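# Move three gears from furnace tray onto table upright

## Task

Remove all three gears from the furnace tray and set each one on the table next to the tray, standing with its narrower end pointing up; finish with every gripper released from them.

## Robot and tools

Robot: two arms, left_arm and right_arm, each with a two-finger parallel gripper. Base roots in the scene frame: left_arm at (+0.018, +0.275, 0) m, right_arm at (-0.048, -0.344, 0) m, both turned only slightly about z. The scene frame has its origin on the table surface midway between the arms, +z up, +x pointing out across the table, and left_arm on the +y side. The arm names say nothing about which side of a camera image they appear on.

Gripper frame: the fingers extend along the gripper's +z axis and close along its y axis. The reported end_effector_position is the point between the finger pads, roughly 1 cm short of the fingertips. Joint ranges (rad), base to hand: waist -2.880..2.880, shoulder 0.000..3.142, elbow 0.000..3.019, wrist pitch -1.693..1.571, wrist yaw -1.571..1.571, wrist roll -2.094..2.094. The elbow never fully straightens.

The row format (used by execute_actions and move): 14 numbers, each in [-1, 1], always for both arms. First left_arm: dx, dy, dz, rx, ry, rz, opening; then right_arm in the same order. dx..rz are relative offsets, expressed in that gripper's own axes, not scene axes. Scale: 1.0 equals 0.6 m for dx/dy/dz and 180 degrees for rotation; rx, ry, rz form a single rotation vector. Opening is absolute, not an offset: +1 is fully open (0.094 m), -1 is shut. A still arm gets zeros in its offsets.

execute_actions(actions): a list of actions, each a table of at most 15 rows; each row lasts one control step of 1/30 s, and if fewer than 15 rows are given the final row repeats to fill 15 steps. Every row's offsets are counted from the gripper's measured pose at the start of that action, not from the row before. For a call's first action, that start is the last pose reported in a result. An empty list just returns the current state and images.

move(target, speed, blocking): target is one 14-number row as above, offsets counted from the pose in the most recent result that showed one. Each gripper travels a straight line toward its target; both paths finish together, lasting 0.5 to 10 s (cut off at 10 s). speed is each arm's path top speed in m/s, 0.002 to 0.5, default 0.25; turning is capped at twice that value in rad/s. Grippers rotate the short way. Openings are sent when the move begins. Paths ignore obstacles and the other arm, and grippers may lag, drift, or overshoot speed, particularly near full reach. With blocking=false you get a result after 0.5 s while motion continues; you must call wait or stop before sending any new move or action. The result adds a 'move:' line giving the ending (done, off_target, moving, held, fault) and which limits acted: limits=paced means the sent pose was clipped; limits=held means a safety check stopped some steps, after which the arm may surge faster than speed. Per-gripper distances to target are also reported.

wait(seconds): 0 to 10 s, arms keep their last command; returns early if a running move finishes. stop(): brakes a running move (needs stopping distance; fingers keep moving). zoom_image(camera, region): region [x0, y0, x1, y1] in pixels of that camera's latest image, origin top-left, at most 504x504. Cameras: cam_head_left, cam_head_right, cam_high, cam_low, cam_left_wrist, cam_right_wrist, all 504x504; calibration intrinsics and world-to-camera transforms are supplied and may be a little off. read_manual(section) returns only licence text ("licences"). finished_scene(scene) ends the current scene irreversibly; the gears must already be placed and stay put.

Controller behaviour: each control step the commanded pose is clamped to within 70 mm and 16 degrees of the measured pose, so large offsets take several actions; after an action an arm stops at its last clamped pose, so send the remainder next. Position wins over orientation if both cannot be met. Arms usually settle a centimetre or more low, and repeated zero offsets can let them creep down; to hold an arm, put the correction back to its desired pose in the first call of a reply, zeros afterwards, increasing the correction if it still sags.

Results: a state line per arm with end_effector_position (m) and end_effector_quat_wxyz in the scene frame (less accurate at long reach); 'Hand target' lines showing where the controller is currently driving each hand; 'pose unreachable' when a clearance check altered or blocked a command; step readings of positions, with HELD marking steps where an arm's command was held back; grip_measured, the finger opening on the command scale (last Joint positions value is opening in metres; each gripper may read up to ~1 mm off). Joint torques are noisy and offset. MOTOR HOT appears at 85 °C; at 100 °C an OVER-TEMPERATURE FAULT makes that arm go limp and drop. FAULT lines mark any arm stop.

Grasping: to hold a gear, command an opening below grip_measured, about 0.03 under for a firm grip, less for a lighter one; finger force tops out near 50-62 N per pad. Open the grippers at the end so nothing is held.

Avoid: knocking or dropping anything off the table (fails the task), letting the arms collide or press on each other, fast impacts (speed raises contact force), and targets set far beyond a contact point (they push hard). Holding loads for long heats motors. Brief external tugs on a held part or nudges to loose objects may occur.

Each tool is called by a JSON object that holds its "api" and its "payload".

## Session

{"api": "execute_actions", "payload": {"actions": []}}

Scene clock: 0.00 s.
left_arm: end_effector_position=(+0.7016, +0.5195, +0.1582) grip_measured=+1.000 end_effector_quat_wxyz=(+0.607, -0.245, +0.719, +0.231) | right_arm: end_effector_position=(+0.5306, -0.0846, +0.3084) grip_measured=+1.000 end_effector_quat_wxyz=(+0.505, +0.005, +0.838, +0.207)
Joint positions: left_arm=[ 0.216  1.932  1.173  0.586 -0.446 -0.04   0.094] | right_arm=[ 0.296  1.447  1.164 -0.133  0.047  0.416  0.094]
Joint velocities: left_arm=[-0.005 -0.005 -0.002 -0.007 -0.007  0.022  0.   ] | right_arm=[ 0.005 -0.005 -0.017 -0.002  0.081  0.037  0.   ]
Joint torques (N m, as the arm reports them, + toward a larger angle): no reading
Motor temperatures (°C, as the motors report them): left_arm=[24 25 26 28 26 25] | right_arm=[28 27 28 27 26 26]
Hand target (left_arm): +0.707, +0.521, +0.166; +0.614, -0.246, +0.713, +0.231
Hand target (right_arm): +0.535, -0.082, +0.335; +0.523, +0.005, +0.825, +0.216

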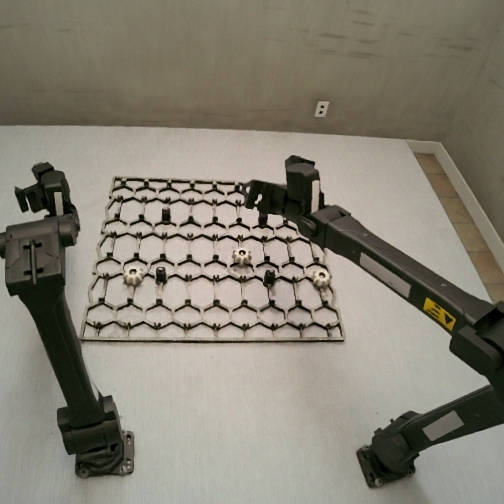

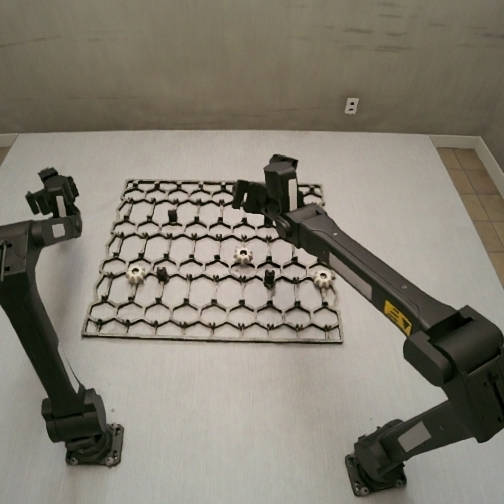

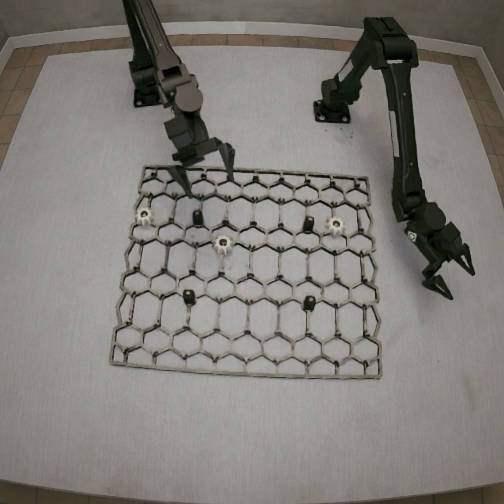

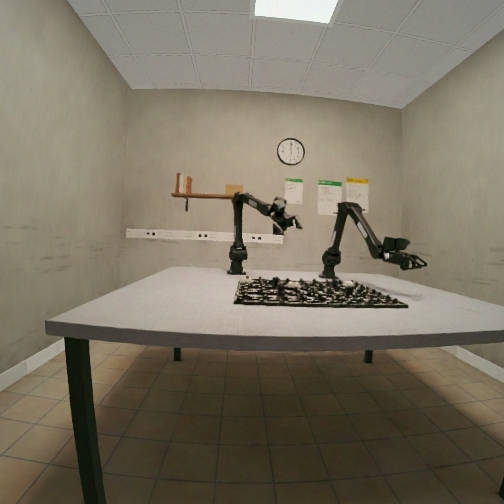

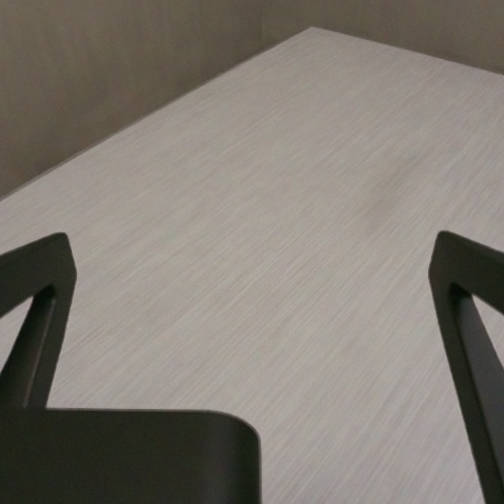

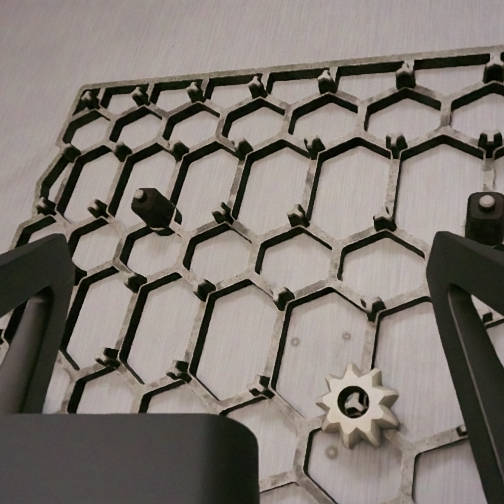

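{"api": "zoom_image", "payload": {"camera": "cam_high", "region": [100, 160, 400, 320]}}

{"api": "zoom_image", "payload": {"camera": "cam_head_left", "region": [80, 200, 360, 340]}}

Region (100, 160, 400, 320) of cam_high's 504x504 image, scaled by 1.680, with more detail than that image has; it fills the top 269 rows of this view, and the rest is white.

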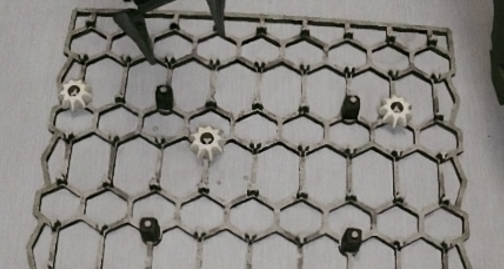

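Region (80, 200, 360, 340) of cam_head_left's 504x504 image, scaled by 1.800, with more detail than that image has.

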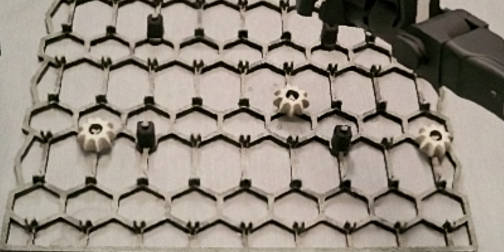

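{"api": "move", "payload": {"target": [0.103,-0.173,-0.611,0.163,0.427,0.172,1, 0.204,-0.413,-0.134,0.139,0.340,-0.003,1], "speed": 0.35}}

Scene clock: 4.60 s.
left_arm: end_effector_position=(+0.4666, +0.2066, +0.1448) grip_measured=+1.000 end_effector_quat_wxyz=(-0.007, -0.010, +1.000, +0.008) | right_arm: end_effector_position=(+0.4317, -0.3086, +0.1317) grip_measured=+1.000 end_effector_quat_wxyz=(-0.022, -0.004, +1.000, -0.004)
Joint positions: left_arm=[-0.182  1.583  1.27  -1.273 -0.015 -0.176  0.094] | right_arm=[-0.062  1.678  1.352 -1.288  0.005  0.07   0.094]
Joint velocities: left_arm=[-0.024 -0.015 -0.007 -0.002 -0.066 -0.022  0.   ] | right_arm=[-0.005 -0.005  0.007 -0.007 -0.051 -0.11   0.   ]
Joint torques (N m, as the arm reports them, + toward a larger angle): left_arm=[ -0.31 -13.02  13.43  -0.33   0.02  -0.06] | right_arm=[ -3.82 -14.48  13.81  -0.57   0.18  -0.17]
Motor temperatures (°C, as the motors report them): left_arm=[24 25 27 28 26 25] | right_arm=[28 27 29 27 26 26]
Hand target (left_arm): +0.478, +0.201, +0.149; -0.005, -0.011, +1.000, +0.006
Hand target (right_arm): +0.452, -0.313, +0.150; +0.001, -0.003, +1.000, -0.004
Off the commanded pose (left_arm): 0.015 m, 2 deg.
Off the commanded pose (right_arm): 0.028 m, 3 deg.
move: off_target (left_arm, right_arm)
camera_calibration (this result's frames):
cam_left_wrist: T_world_to_cam=[[0.0153832, -0.999776, -0.0145697, 0.199587], [-0.809713, -0.0210051, 0.58645, 0.299933], [-0.586624, 0.00277581, -0.809854, 0.514004], [0, 0, 0, 1]] pos_world=[0.541316, 0.204416, 0.243281]
cam_right_wrist: T_world_to_cam=[[0.0218373, -0.999758, 0.00250155, -0.321691], [-0.787418, -0.0156574, 0.61622, 0.261137], [-0.616032, -0.0154263, -0.78757, 0.492261], [0, 0, 0, 1]] pos_world=[0.515897, -0.309931, 0.227577]

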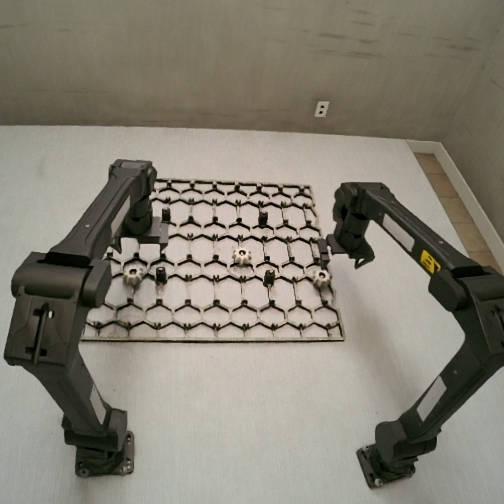

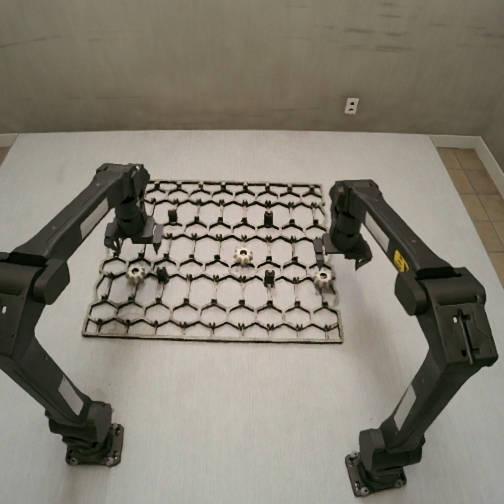

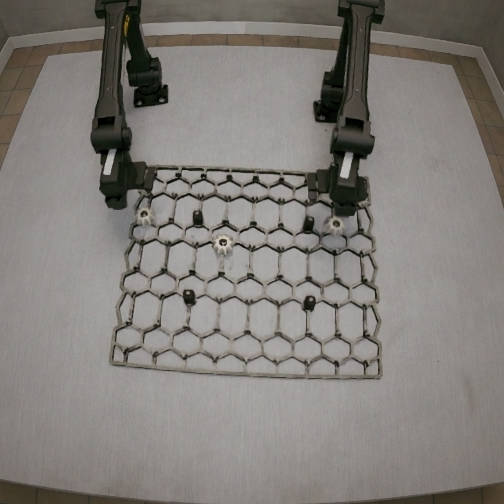

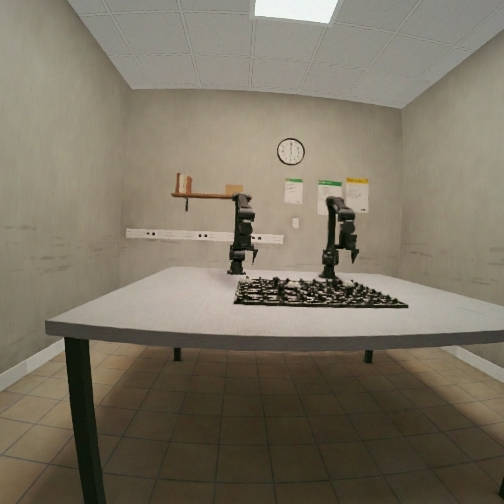

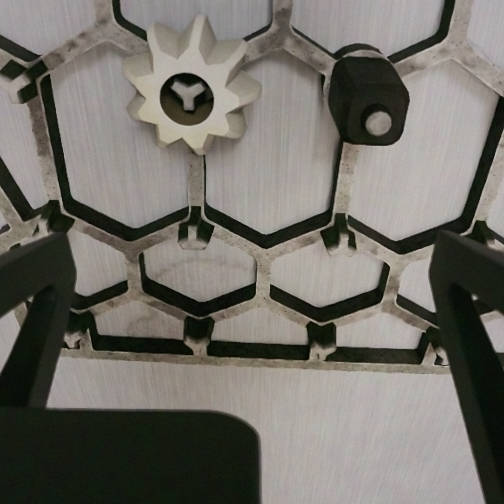

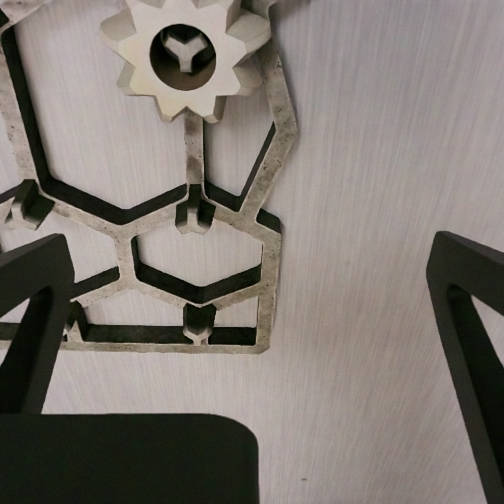

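{"api": "move", "payload": {"target": [-0.01,0.043,0.1,0,0,0,0.6, -0.047,0.038,0.08,0,0,0,0.6], "speed": 0.15}}

Scene clock: 5.80 s.
left_arm: end_effector_position=(+0.4678, +0.2309, +0.0912) grip_measured=+0.602 end_effector_quat_wxyz=(-0.007, -0.011, +1.000, +0.008) | right_arm: end_effector_position=(+0.4491, -0.2929, +0.0760) grip_measured=+0.602 end_effector_quat_wxyz=(-0.035, -0.003, +0.999, -0.006)
Joint positions: left_arm=[-0.129  1.631  1.178 -1.132 -0.015 -0.126  0.075] | right_arm=[-0.033  1.794  1.352 -1.2    0.005  0.1    0.075]
Joint velocities: left_arm=[-0.005 -0.005  0.002 -0.012 -0.095 -0.022 -0.   ] | right_arm=[-0.024 -0.015 -0.022  0.007 -0.022 -0.051  0.001]
Joint torques (N m, as the arm reports them, + toward a larger angle): left_arm=[ -0.01 -13.73   9.71   0.83  -0.11   0.13] | right_arm=[ -2.17 -16.19   9.22   0.09   0.01  -0.02]
Motor temperatures (°C, as the motors report them): left_arm=[24 25 27 28 26 25] | right_arm=[28 27 29 27 26 26]
Hand target (left_arm): +0.472, +0.234, +0.085; -0.006, -0.010, +1.000, +0.008
Hand target (right_arm): +0.457, -0.285, +0.082; -0.022, -0.004, +1.000, -0.003
Off the commanded pose (left_arm): 0.007 m, 0 deg.
Off the commanded pose (right_arm): 0.013 m, 2 deg.
move: off_target (right_arm)
camera_calibration (this result's frames):
cam_left_wrist: T_world_to_cam=[[0.0188259, -0.999727, -0.013807, 0.221324], [-0.809599, -0.0233459, 0.58652, 0.333376], [-0.586682, 0.000136377, -0.809817, 0.471878], [0, 0, 0, 1]] pos_world=[0.542576, 0.228983, 0.189659]
cam_right_wrist: T_world_to_cam=[[0.020474, -0.999772, 0.00612429, -0.305913], [-0.77073, -0.0118812, 0.637051, 0.301428], [-0.636833, -0.0177632, -0.770797, 0.466781], [0, 0, 0, 1]] pos_world=[0.535844, -0.29397, 0.169642]

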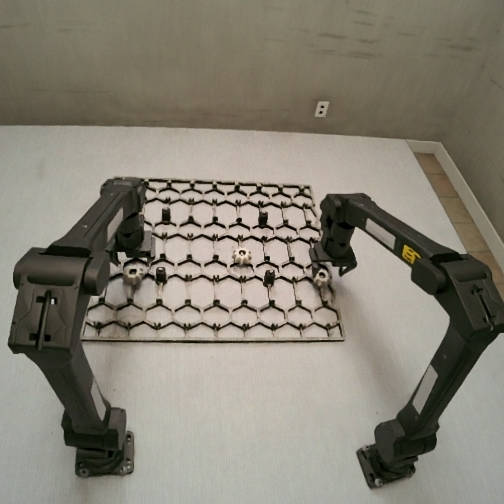

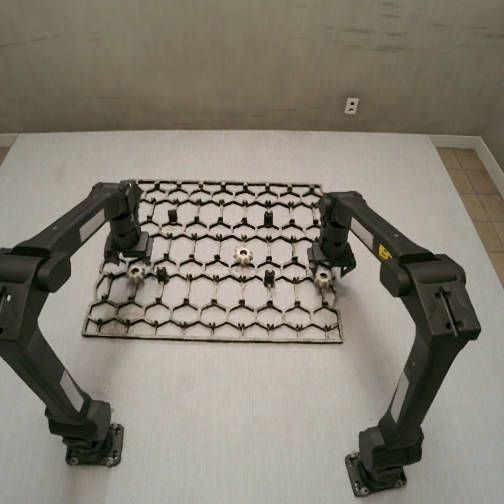

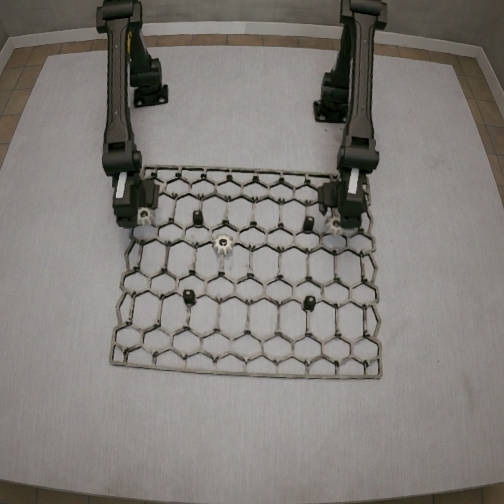

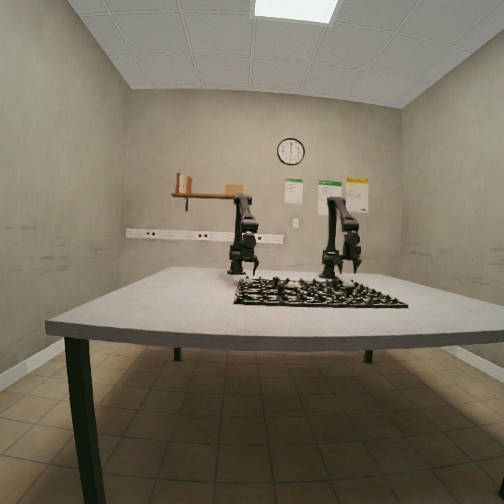

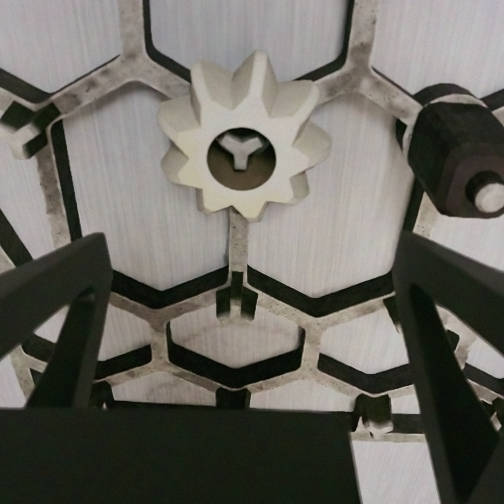

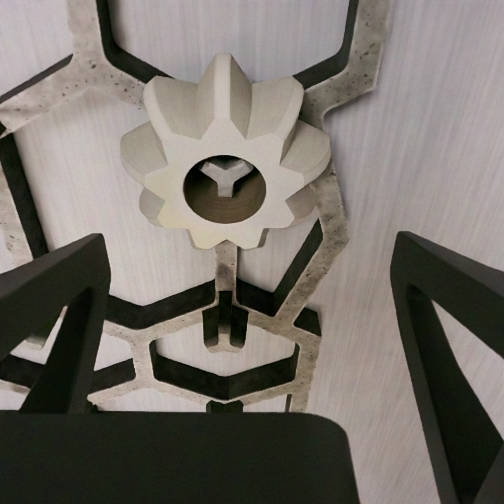

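{"api": "move", "payload": {"target": [-0.007,0.005,0.098,0,0,0,0.6, -0.01,0.012,0.07,0,0,0,0.6], "speed": 0.08}}

Scene clock: 7.07 s.
left_arm: end_effector_position=(+0.4690, +0.2307, +0.0408) grip_measured=+0.602 end_effector_quat_wxyz=(-0.004, -0.011, +1.000, +0.008) | right_arm: end_effector_position=(+0.4539, -0.2924, +0.0413) grip_measured=+0.602 end_effector_quat_wxyz=(-0.031, -0.001, +1.000, -0.006)
Joint positions: left_arm=[-0.129  1.698  1.113 -0.995 -0.015 -0.125  0.075] | right_arm=[-0.033  1.842  1.32  -1.111  0.005  0.103  0.075]
Joint velocities: left_arm=[-0.005 -0.015  0.002  0.002  0.007  0.037 -0.001] | right_arm=[-0.015  0.005 -0.012  0.007 -0.037 -0.051 -0.   ]
Joint torques (N m, as the arm reports them, + toward a larger angle): left_arm=[  0.88 -13.88   8.84   0.93  -0.12   0.09] | right_arm=[ -1.8  -15.56   7.41   0.09   0.07   0.06]
Motor temperatures (°C, as the motors report them): left_arm=[24 25 27 28 26 25] | right_arm=[28 27 29 27 26 26]
Hand target (left_arm): +0.472, +0.235, +0.032; -0.007, -0.011, +1.000, +0.008
Hand target (right_arm): +0.452, -0.286, +0.034; -0.035, -0.003, +0.999, -0.006
Off the commanded pose (left_arm): 0.010 m, 0 deg.
Off the commanded pose (right_arm): 0.010 m, 1 deg.
move: done
camera_calibration (this result's frames):
cam_left_wrist: T_world_to_cam=[[0.0177633, -0.999757, -0.0130558, 0.220953], [-0.81316, -0.0220433, 0.581623, 0.36547], [-0.581769, 0.000284941, -0.813354, 0.429633], [0, 0, 0, 1]] pos_world=[0.543208, 0.228833, 0.139763]
cam_right_wrist: T_world_to_cam=[[0.0169998, -0.99984, 0.00561971, -0.303713], [-0.776082, -0.00965124, 0.630558, 0.330586], [-0.630403, -0.0150807, -0.776122, 0.441128], [0, 0, 0, 1]] pos_world=[0.539813, -0.293822, 0.135622]

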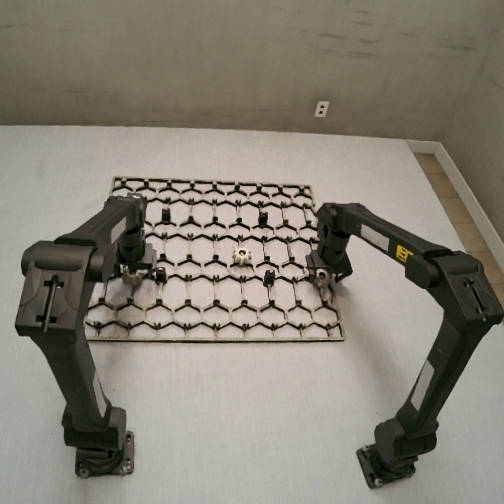

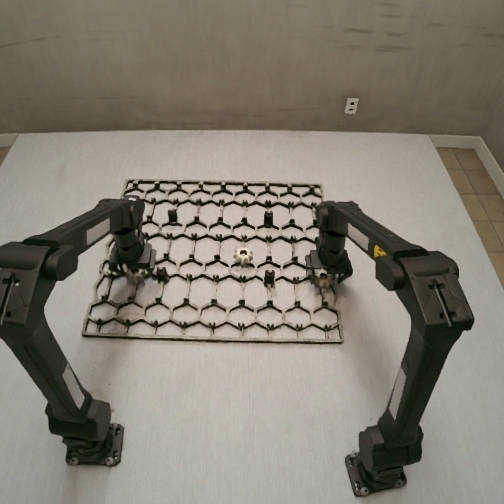

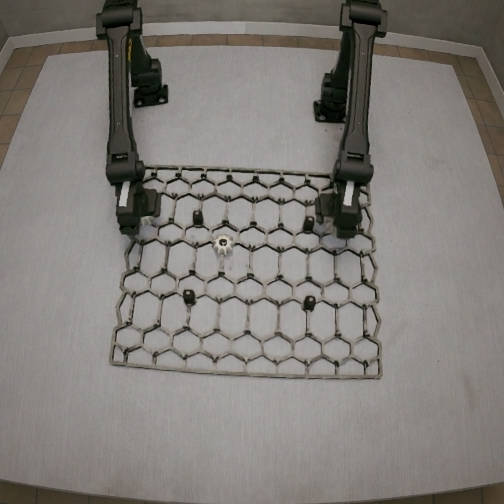

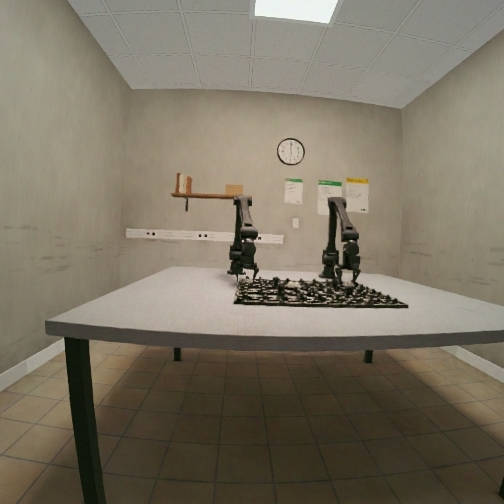

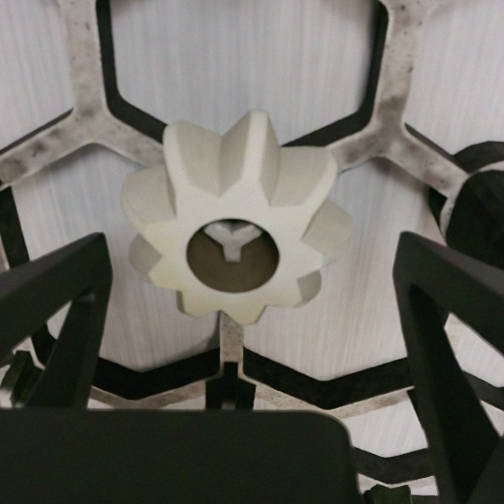

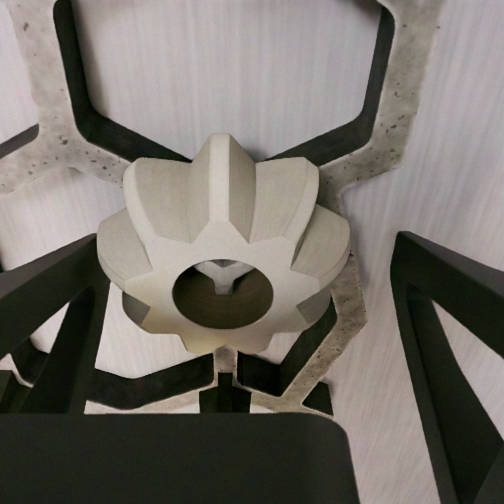

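{"api": "move", "payload": {"target": [0,0.008,0.03,0,0,0,0.6, 0,0.02,0.03,0,0,0,0.6], "speed": 0.05}}

{"api": "move", "payload": {"target": [0,0,0,0,0,0,-0.4, 0,0,0,0,0,0,-0.4]}}

Scene clock: 8.10 s.
left_arm: end_effector_position=(+0.4678, +0.2309, +0.0343) grip_measured=+0.602 end_effector_quat_wxyz=(+0.003, -0.010, +1.000, +0.007) | right_arm: end_effector_position=(+0.4556, -0.2885, +0.0332) grip_measured=+0.602 end_effector_quat_wxyz=(-0.024, +0.002, +1.000, -0.005)
Joint positions: left_arm=[-0.129  1.698  1.092 -0.961 -0.015 -0.123  0.075] | right_arm=[-0.026  1.85   1.309 -1.079  0.005  0.117  0.075]
Joint velocities: left_arm=[-0.015 -0.015 -0.017  0.017 -0.037 -0.037  0.   ] | right_arm=[-0.024  0.005 -0.027  0.007 -0.037  0.022 -0.001]
Joint torques (N m, as the arm reports them, + toward a larger angle): left_arm=[  1.04 -13.55   8.39   0.85  -0.1    0.1 ] | right_arm=[ -1.87 -15.76   7.09   0.12  -0.01  -0.06]
Motor temperatures (°C, as the motors report them): left_arm=[24 25 27 28 26 25] | right_arm=[28 28 29 27 26 26]
Hand target (left_arm): +0.469, +0.236, +0.023; -0.004, -0.011, +1.000, +0.008
Hand target (right_arm): +0.452, -0.280, +0.023; -0.031, -0.002, +1.000, -0.006
Off the commanded pose (left_arm): 0.012 m, 1 deg.
Off the commanded pose (right_arm): 0.013 m, 1 deg.
move: off_target (left_arm, right_arm)
camera_calibration (this result's frames):
cam_left_wrist: T_world_to_cam=[[0.0160145, -0.999806, -0.0115009, 0.221792], [-0.82062, -0.0197142, 0.571135, 0.37159], [-0.57125, 0.000291367, -0.820776, 0.41895], [0, 0, 0, 1]] pos_world=[0.540707, 0.228952, 0.134187]
cam_right_wrist: T_world_to_cam=[[0.0108477, -0.999928, 0.00511922, -0.297029], [-0.784283, -0.00533222, 0.62038, 0.342353], [-0.620308, -0.0107446, -0.784285, 0.43293], [0, 0, 0, 1]] pos_world=[0.540274, -0.290531, 0.128673]

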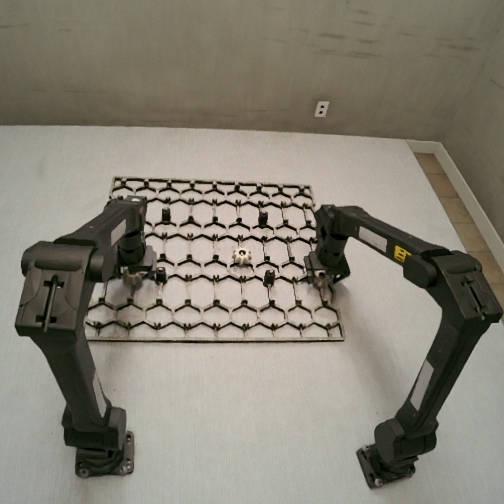

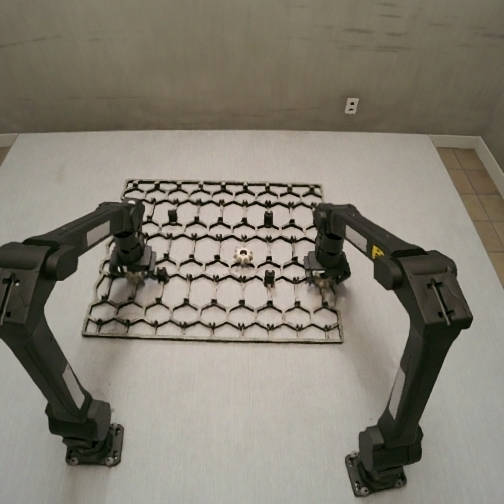

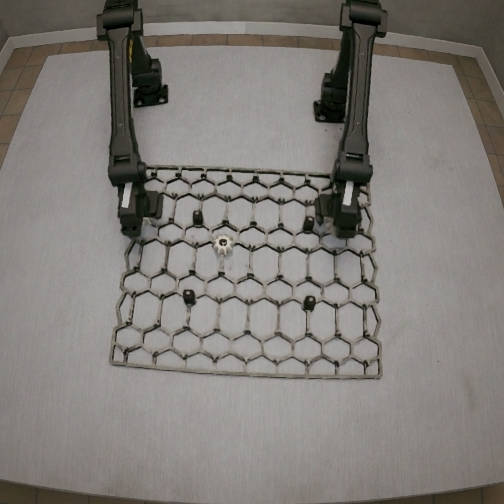

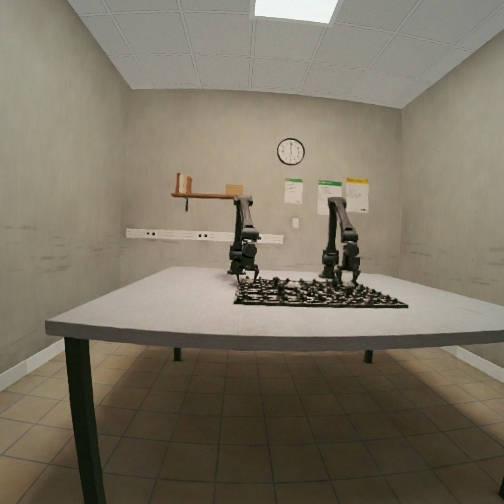

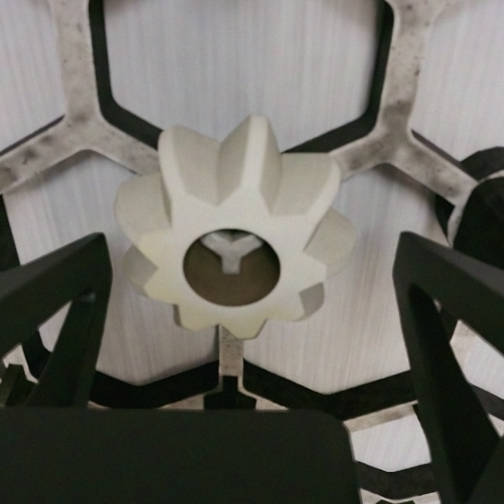

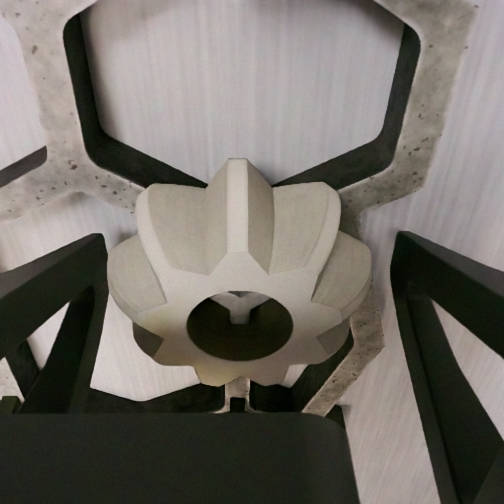

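Scene clock: 8.60 s.
left_arm: end_effector_position=(+0.4677, +0.2331, +0.0341) grip_measured=+0.191 end_effector_quat_wxyz=(+0.003, -0.011, +1.000, +0.011) | right_arm: end_effector_position=(+0.4560, -0.2894, +0.0332) grip_measured=+0.250 end_effector_quat_wxyz=(-0.023, -0.012, +1.000, -0.009)
Joint positions: left_arm=[-0.127  1.698  1.091 -0.961 -0.023 -0.123  0.056] | right_arm=[-0.025  1.85   1.309 -1.077  0.013  0.091  0.059]
Joint velocities: left_arm=[-0.005 -0.005 -0.022  0.012 -0.022 -0.081  0.   ] | right_arm=[-0.015 -0.005  0.012 -0.002  0.022  0.037 -0.   ]
Joint torques (N m, as the arm reports them, + toward a larger angle): left_arm=[ -0.25 -15.49   8.51   0.25   0.13   0.03] | right_arm=[ -2.71 -16.99   7.46  -0.28  -0.19   0.11]
Motor temperatures (°C, as the motors report them): left_arm=[24 25 27 28 26 25] | right_arm=[28 28 29 27 26 26]
Hand target (left_arm): +0.468, +0.231, +0.034; +0.003, -0.010, +1.000, +0.007
Hand target (right_arm): +0.456, -0.288, +0.033; -0.024, +0.002, +1.000, -0.005
Off the commanded pose (left_arm): 0.002 m, 0 deg.
Off the commanded pose (right_arm): 0.001 m, 2 deg.
move: done
camera_calibration (this result's frames):
cam_left_wrist: T_world_to_cam=[[0.0179523, -0.999648, -0.0195447, 0.223386], [-0.820609, -0.025899, 0.570903, 0.373096], [-0.571208, 0.00578952, -0.820785, 0.417399], [0, 0, 0, 1]] pos_world=[0.540577, 0.230553, 0.133959]
cam_right_wrist: T_world_to_cam=[[0.0374844, -0.999233, 0.0113496, -0.310064], [-0.785163, -0.0224245, 0.618883, 0.338233], [-0.618153, -0.0321097, -0.785401, 0.426085], [0, 0, 0, 1]] pos_world=[0.540577, -0.28856, 0.12884]

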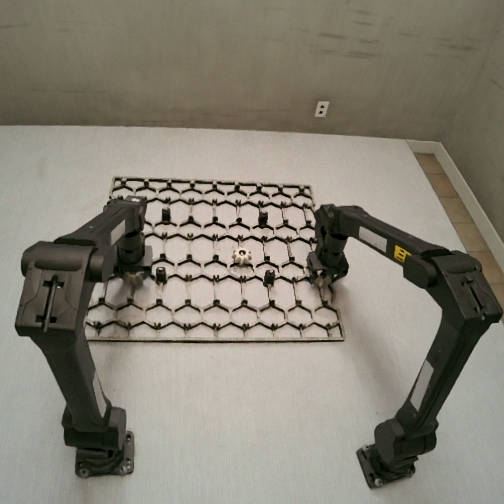

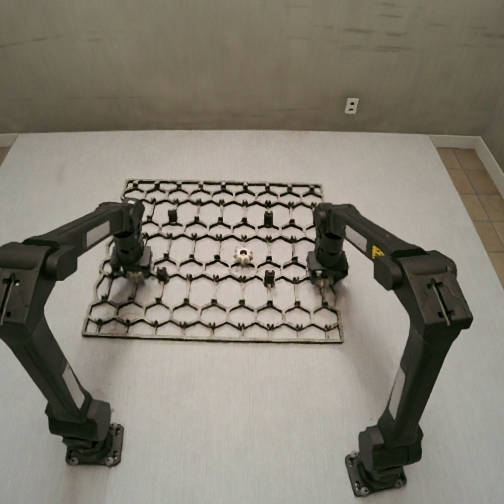

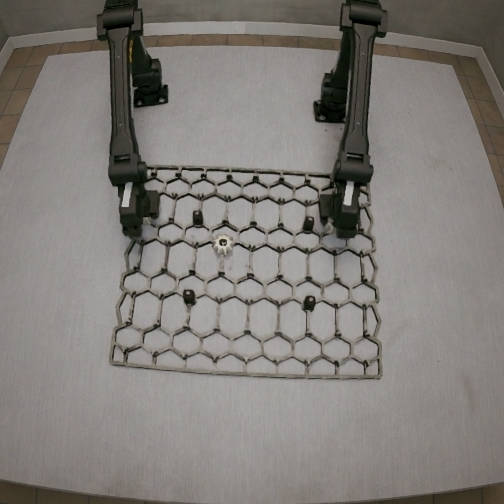

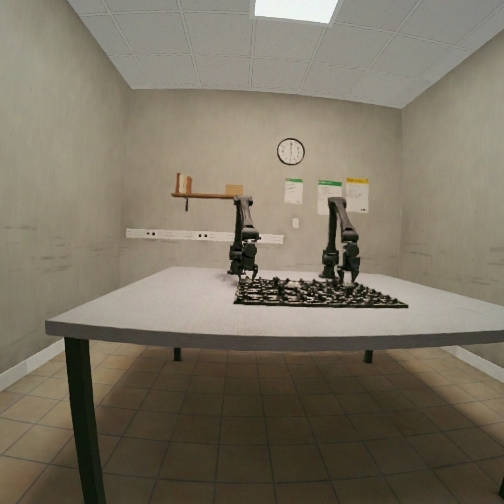

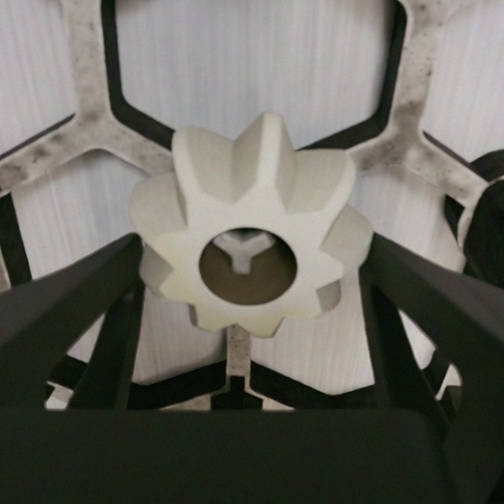

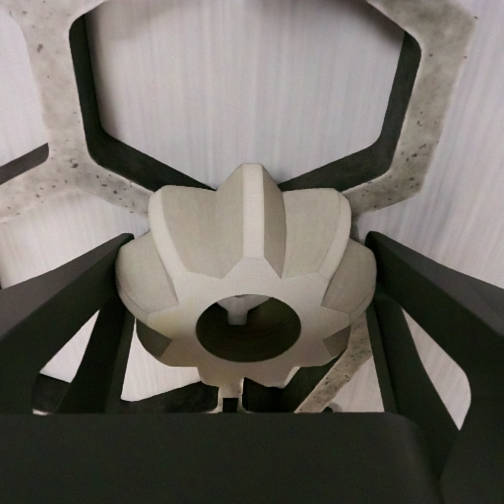

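Gripped. Lift.

{"api": "move", "payload": {"target": [0,0,-0.13,0,0,0,0.1, 0,0,-0.13,0,0,0,0.15], "speed": 0.12}}

Scene clock: 9.87 s.
left_arm: end_effector_position=(+0.4491, +0.2357, +0.0880) grip_measured=+0.191 end_effector_quat_wxyz=(-0.024, -0.010, +1.000, +0.016) | right_arm: end_effector_position=(+0.4381, -0.2900, +0.0722) grip_measured=+0.218 end_effector_quat_wxyz=(-0.067, -0.017, +0.998, -0.011)
Joint positions: left_arm=[-0.127  1.611  1.142 -1.153 -0.026 -0.123  0.056] | right_arm=[-0.024  1.812  1.362 -1.256  0.008  0.083  0.057]
Joint velocities: left_arm=[-0.015 -0.024 -0.012  0.027 -0.037 -0.007  0.   ] | right_arm=[-0.015 -0.005 -0.037 -0.017 -0.022 -0.007  0.001]
Joint torques (N m, as the arm reports them, + toward a larger angle): left_arm=[ -1.42 -16.09  13.5   -0.48   0.01  -0.01] | right_arm=[ -3.07 -19.27  11.95  -0.93   0.18  -0.02]
Motor temperatures (°C, as the motors report them): left_arm=[24 25 27 28 26 25] | right_arm=[28 28 29 27 26 26]
Hand target (left_arm): +0.465, +0.231, +0.112; +0.003, -0.011, +1.000, +0.011
Hand target (right_arm): +0.458, -0.289, +0.111; -0.023, -0.011, +1.000, -0.009
Off the commanded pose (left_arm): 0.030 m, 3 deg.
Off the commanded pose (right_arm): 0.045 m, 5 deg.
move: off_target (left_arm, right_arm); limits=paced
camera_calibration (this result's frames):
cam_left_wrist: T_world_to_cam=[[0.0165317, -0.99942, -0.029783, 0.228805], [-0.788679, -0.0313433, 0.614006, 0.310256], [-0.614583, 0.0133386, -0.788739, 0.465953], [0, 0, 0, 1]] pos_world=[0.527277, 0.232182, 0.183831]
cam_right_wrist: T_world_to_cam=[[0.0480282, -0.998766, 0.0126774, -0.314992], [-0.728142, -0.0263209, 0.68492, 0.269125], [-0.683741, -0.0421264, -0.728508, 0.467248], [0, 0, 0, 1]] pos_world=[0.530566, -0.287836, 0.160058]

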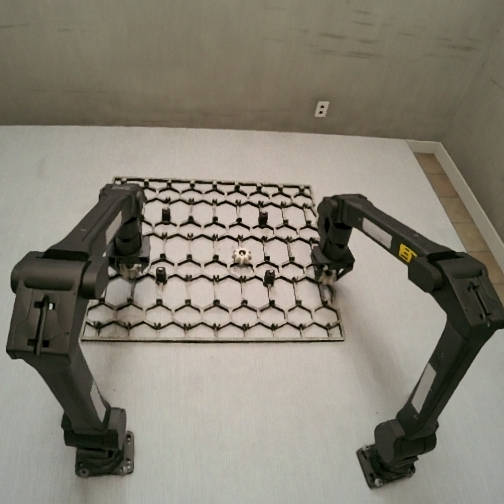

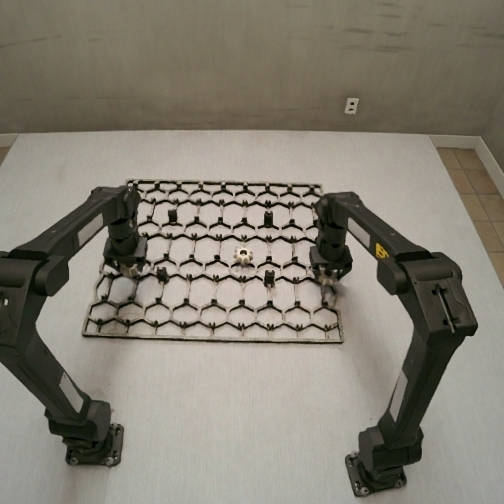

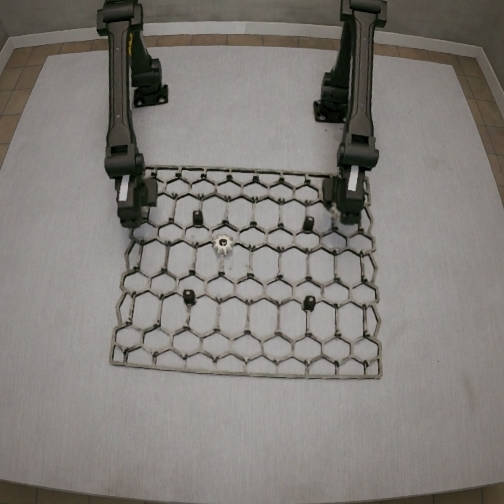

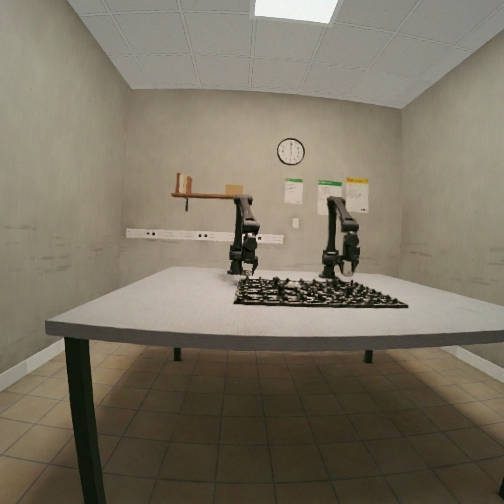

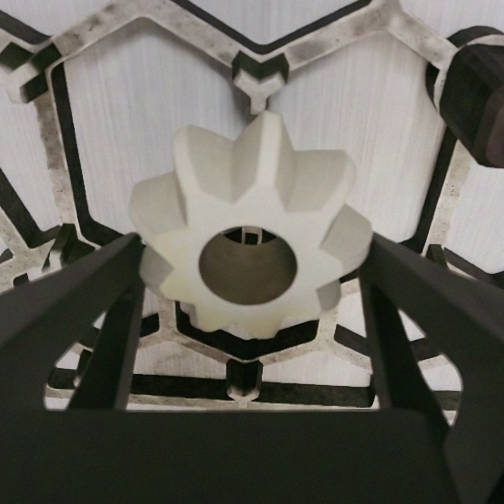

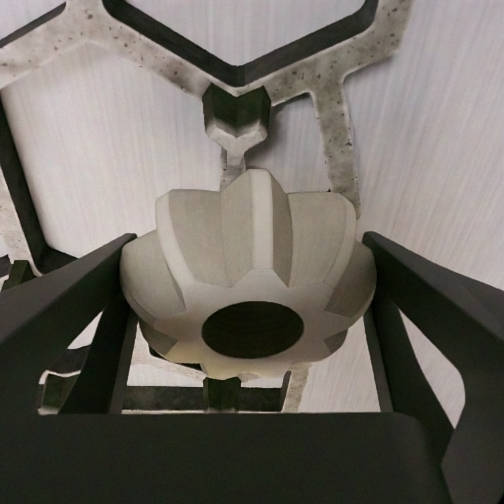

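{"api": "move", "payload": {"target": [0,0.3,-0.05,0,0,0,0.05, 0.08,-0.25,-0.07,0,0,0,0.08], "speed": 0.2}}

Scene clock: 12.20 s.
left_arm: end_effector_position=(+0.4350, +0.4107, +0.1088) grip_measured=+0.191 end_effector_quat_wxyz=(-0.038, -0.017, +0.999, +0.008) | right_arm: end_effector_position=(+0.3970, -0.4399, +0.0967) grip_measured=+0.218 end_effector_quat_wxyz=(-0.092, -0.012, +0.996, -0.009)
Joint positions: left_arm=[ 0.275  1.611  1.201 -1.229 -0.037  0.265  0.056] | right_arm=[-0.329  1.731  1.313 -1.33   0.054 -0.209  0.057]
Joint velocities: left_arm=[-0.015 -0.015  0.007  0.002 -0.007 -0.007  0.   ] | right_arm=[ 0.005 -0.015  0.007 -0.017 -0.066  0.095 -0.001]
Joint torques (N m, as the arm reports them, + toward a larger angle): left_arm=[ -0.47 -15.15  13.68  -0.47  -0.11   0.11] | right_arm=[ -2.91 -17.91   9.18  -0.79   0.12  -0.16]
Motor temperatures (°C, as the motors report them): left_arm=[24 25 28 28 26 25] | right_arm=[28 28 29 27 26 26]
Hand target (left_arm): +0.449, +0.414, +0.125; -0.022, -0.010, +1.000, +0.013
Hand target (right_arm): +0.400, -0.441, +0.122; -0.068, -0.016, +0.997, -0.014
Off the commanded pose (left_arm): 0.020 m, 2 deg.
Off the commanded pose (right_arm): 0.027 m, 3 deg.
move: off_target (left_arm, right_arm)
camera_calibration (this result's frames):
cam_left_wrist: T_world_to_cam=[[0.0302563, -0.999434, -0.0147085, 0.39701], [-0.770987, -0.0327005, 0.636011, 0.282305], [-0.636132, -0.00790323, -0.77154, 0.487507], [0, 0, 0, 1]] pos_world=[0.515761, 0.40987, 0.202422]
cam_right_wrist: T_world_to_cam=[[0.0378925, -0.999252, 0.00771731, -0.458814], [-0.692383, -0.0206856, 0.721234, 0.203278], [-0.720534, -0.0326727, -0.692649, 0.465988], [0, 0, 0, 1]] pos_world=[0.493892, -0.439041, 0.179696]

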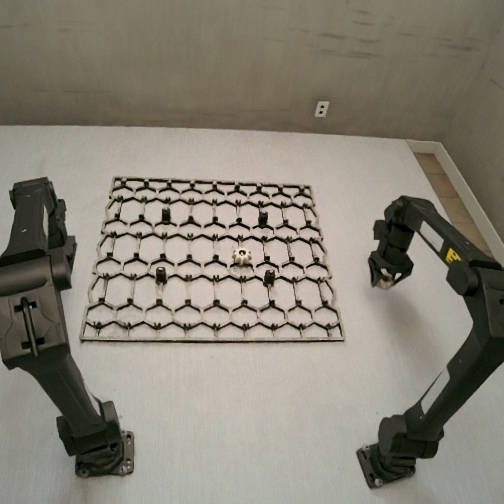

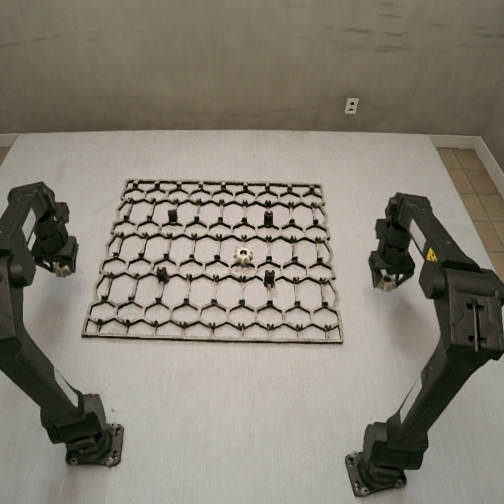

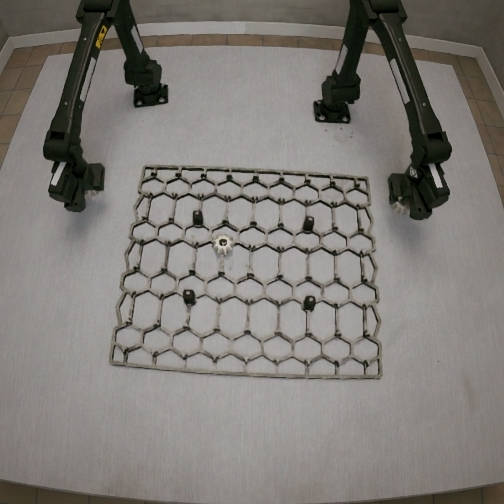

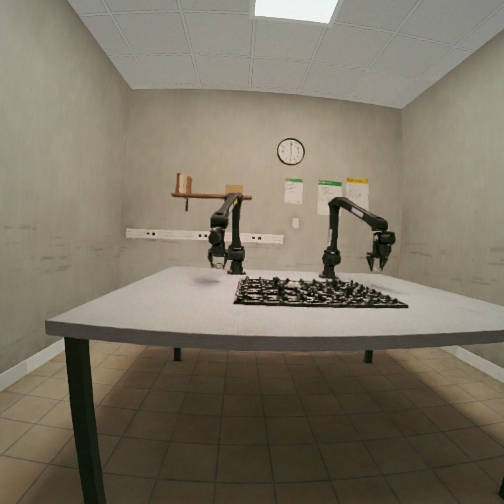

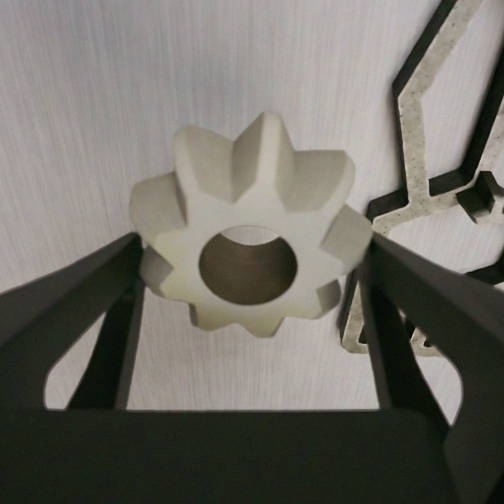

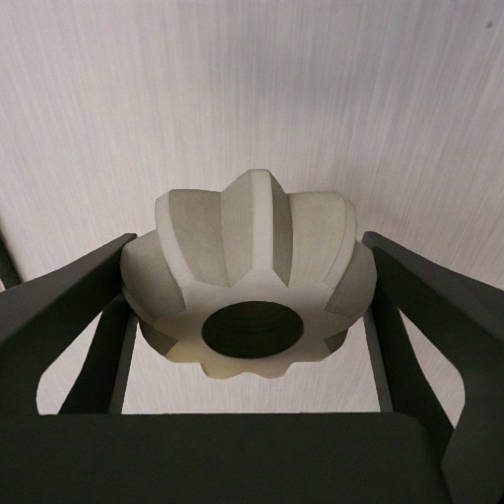

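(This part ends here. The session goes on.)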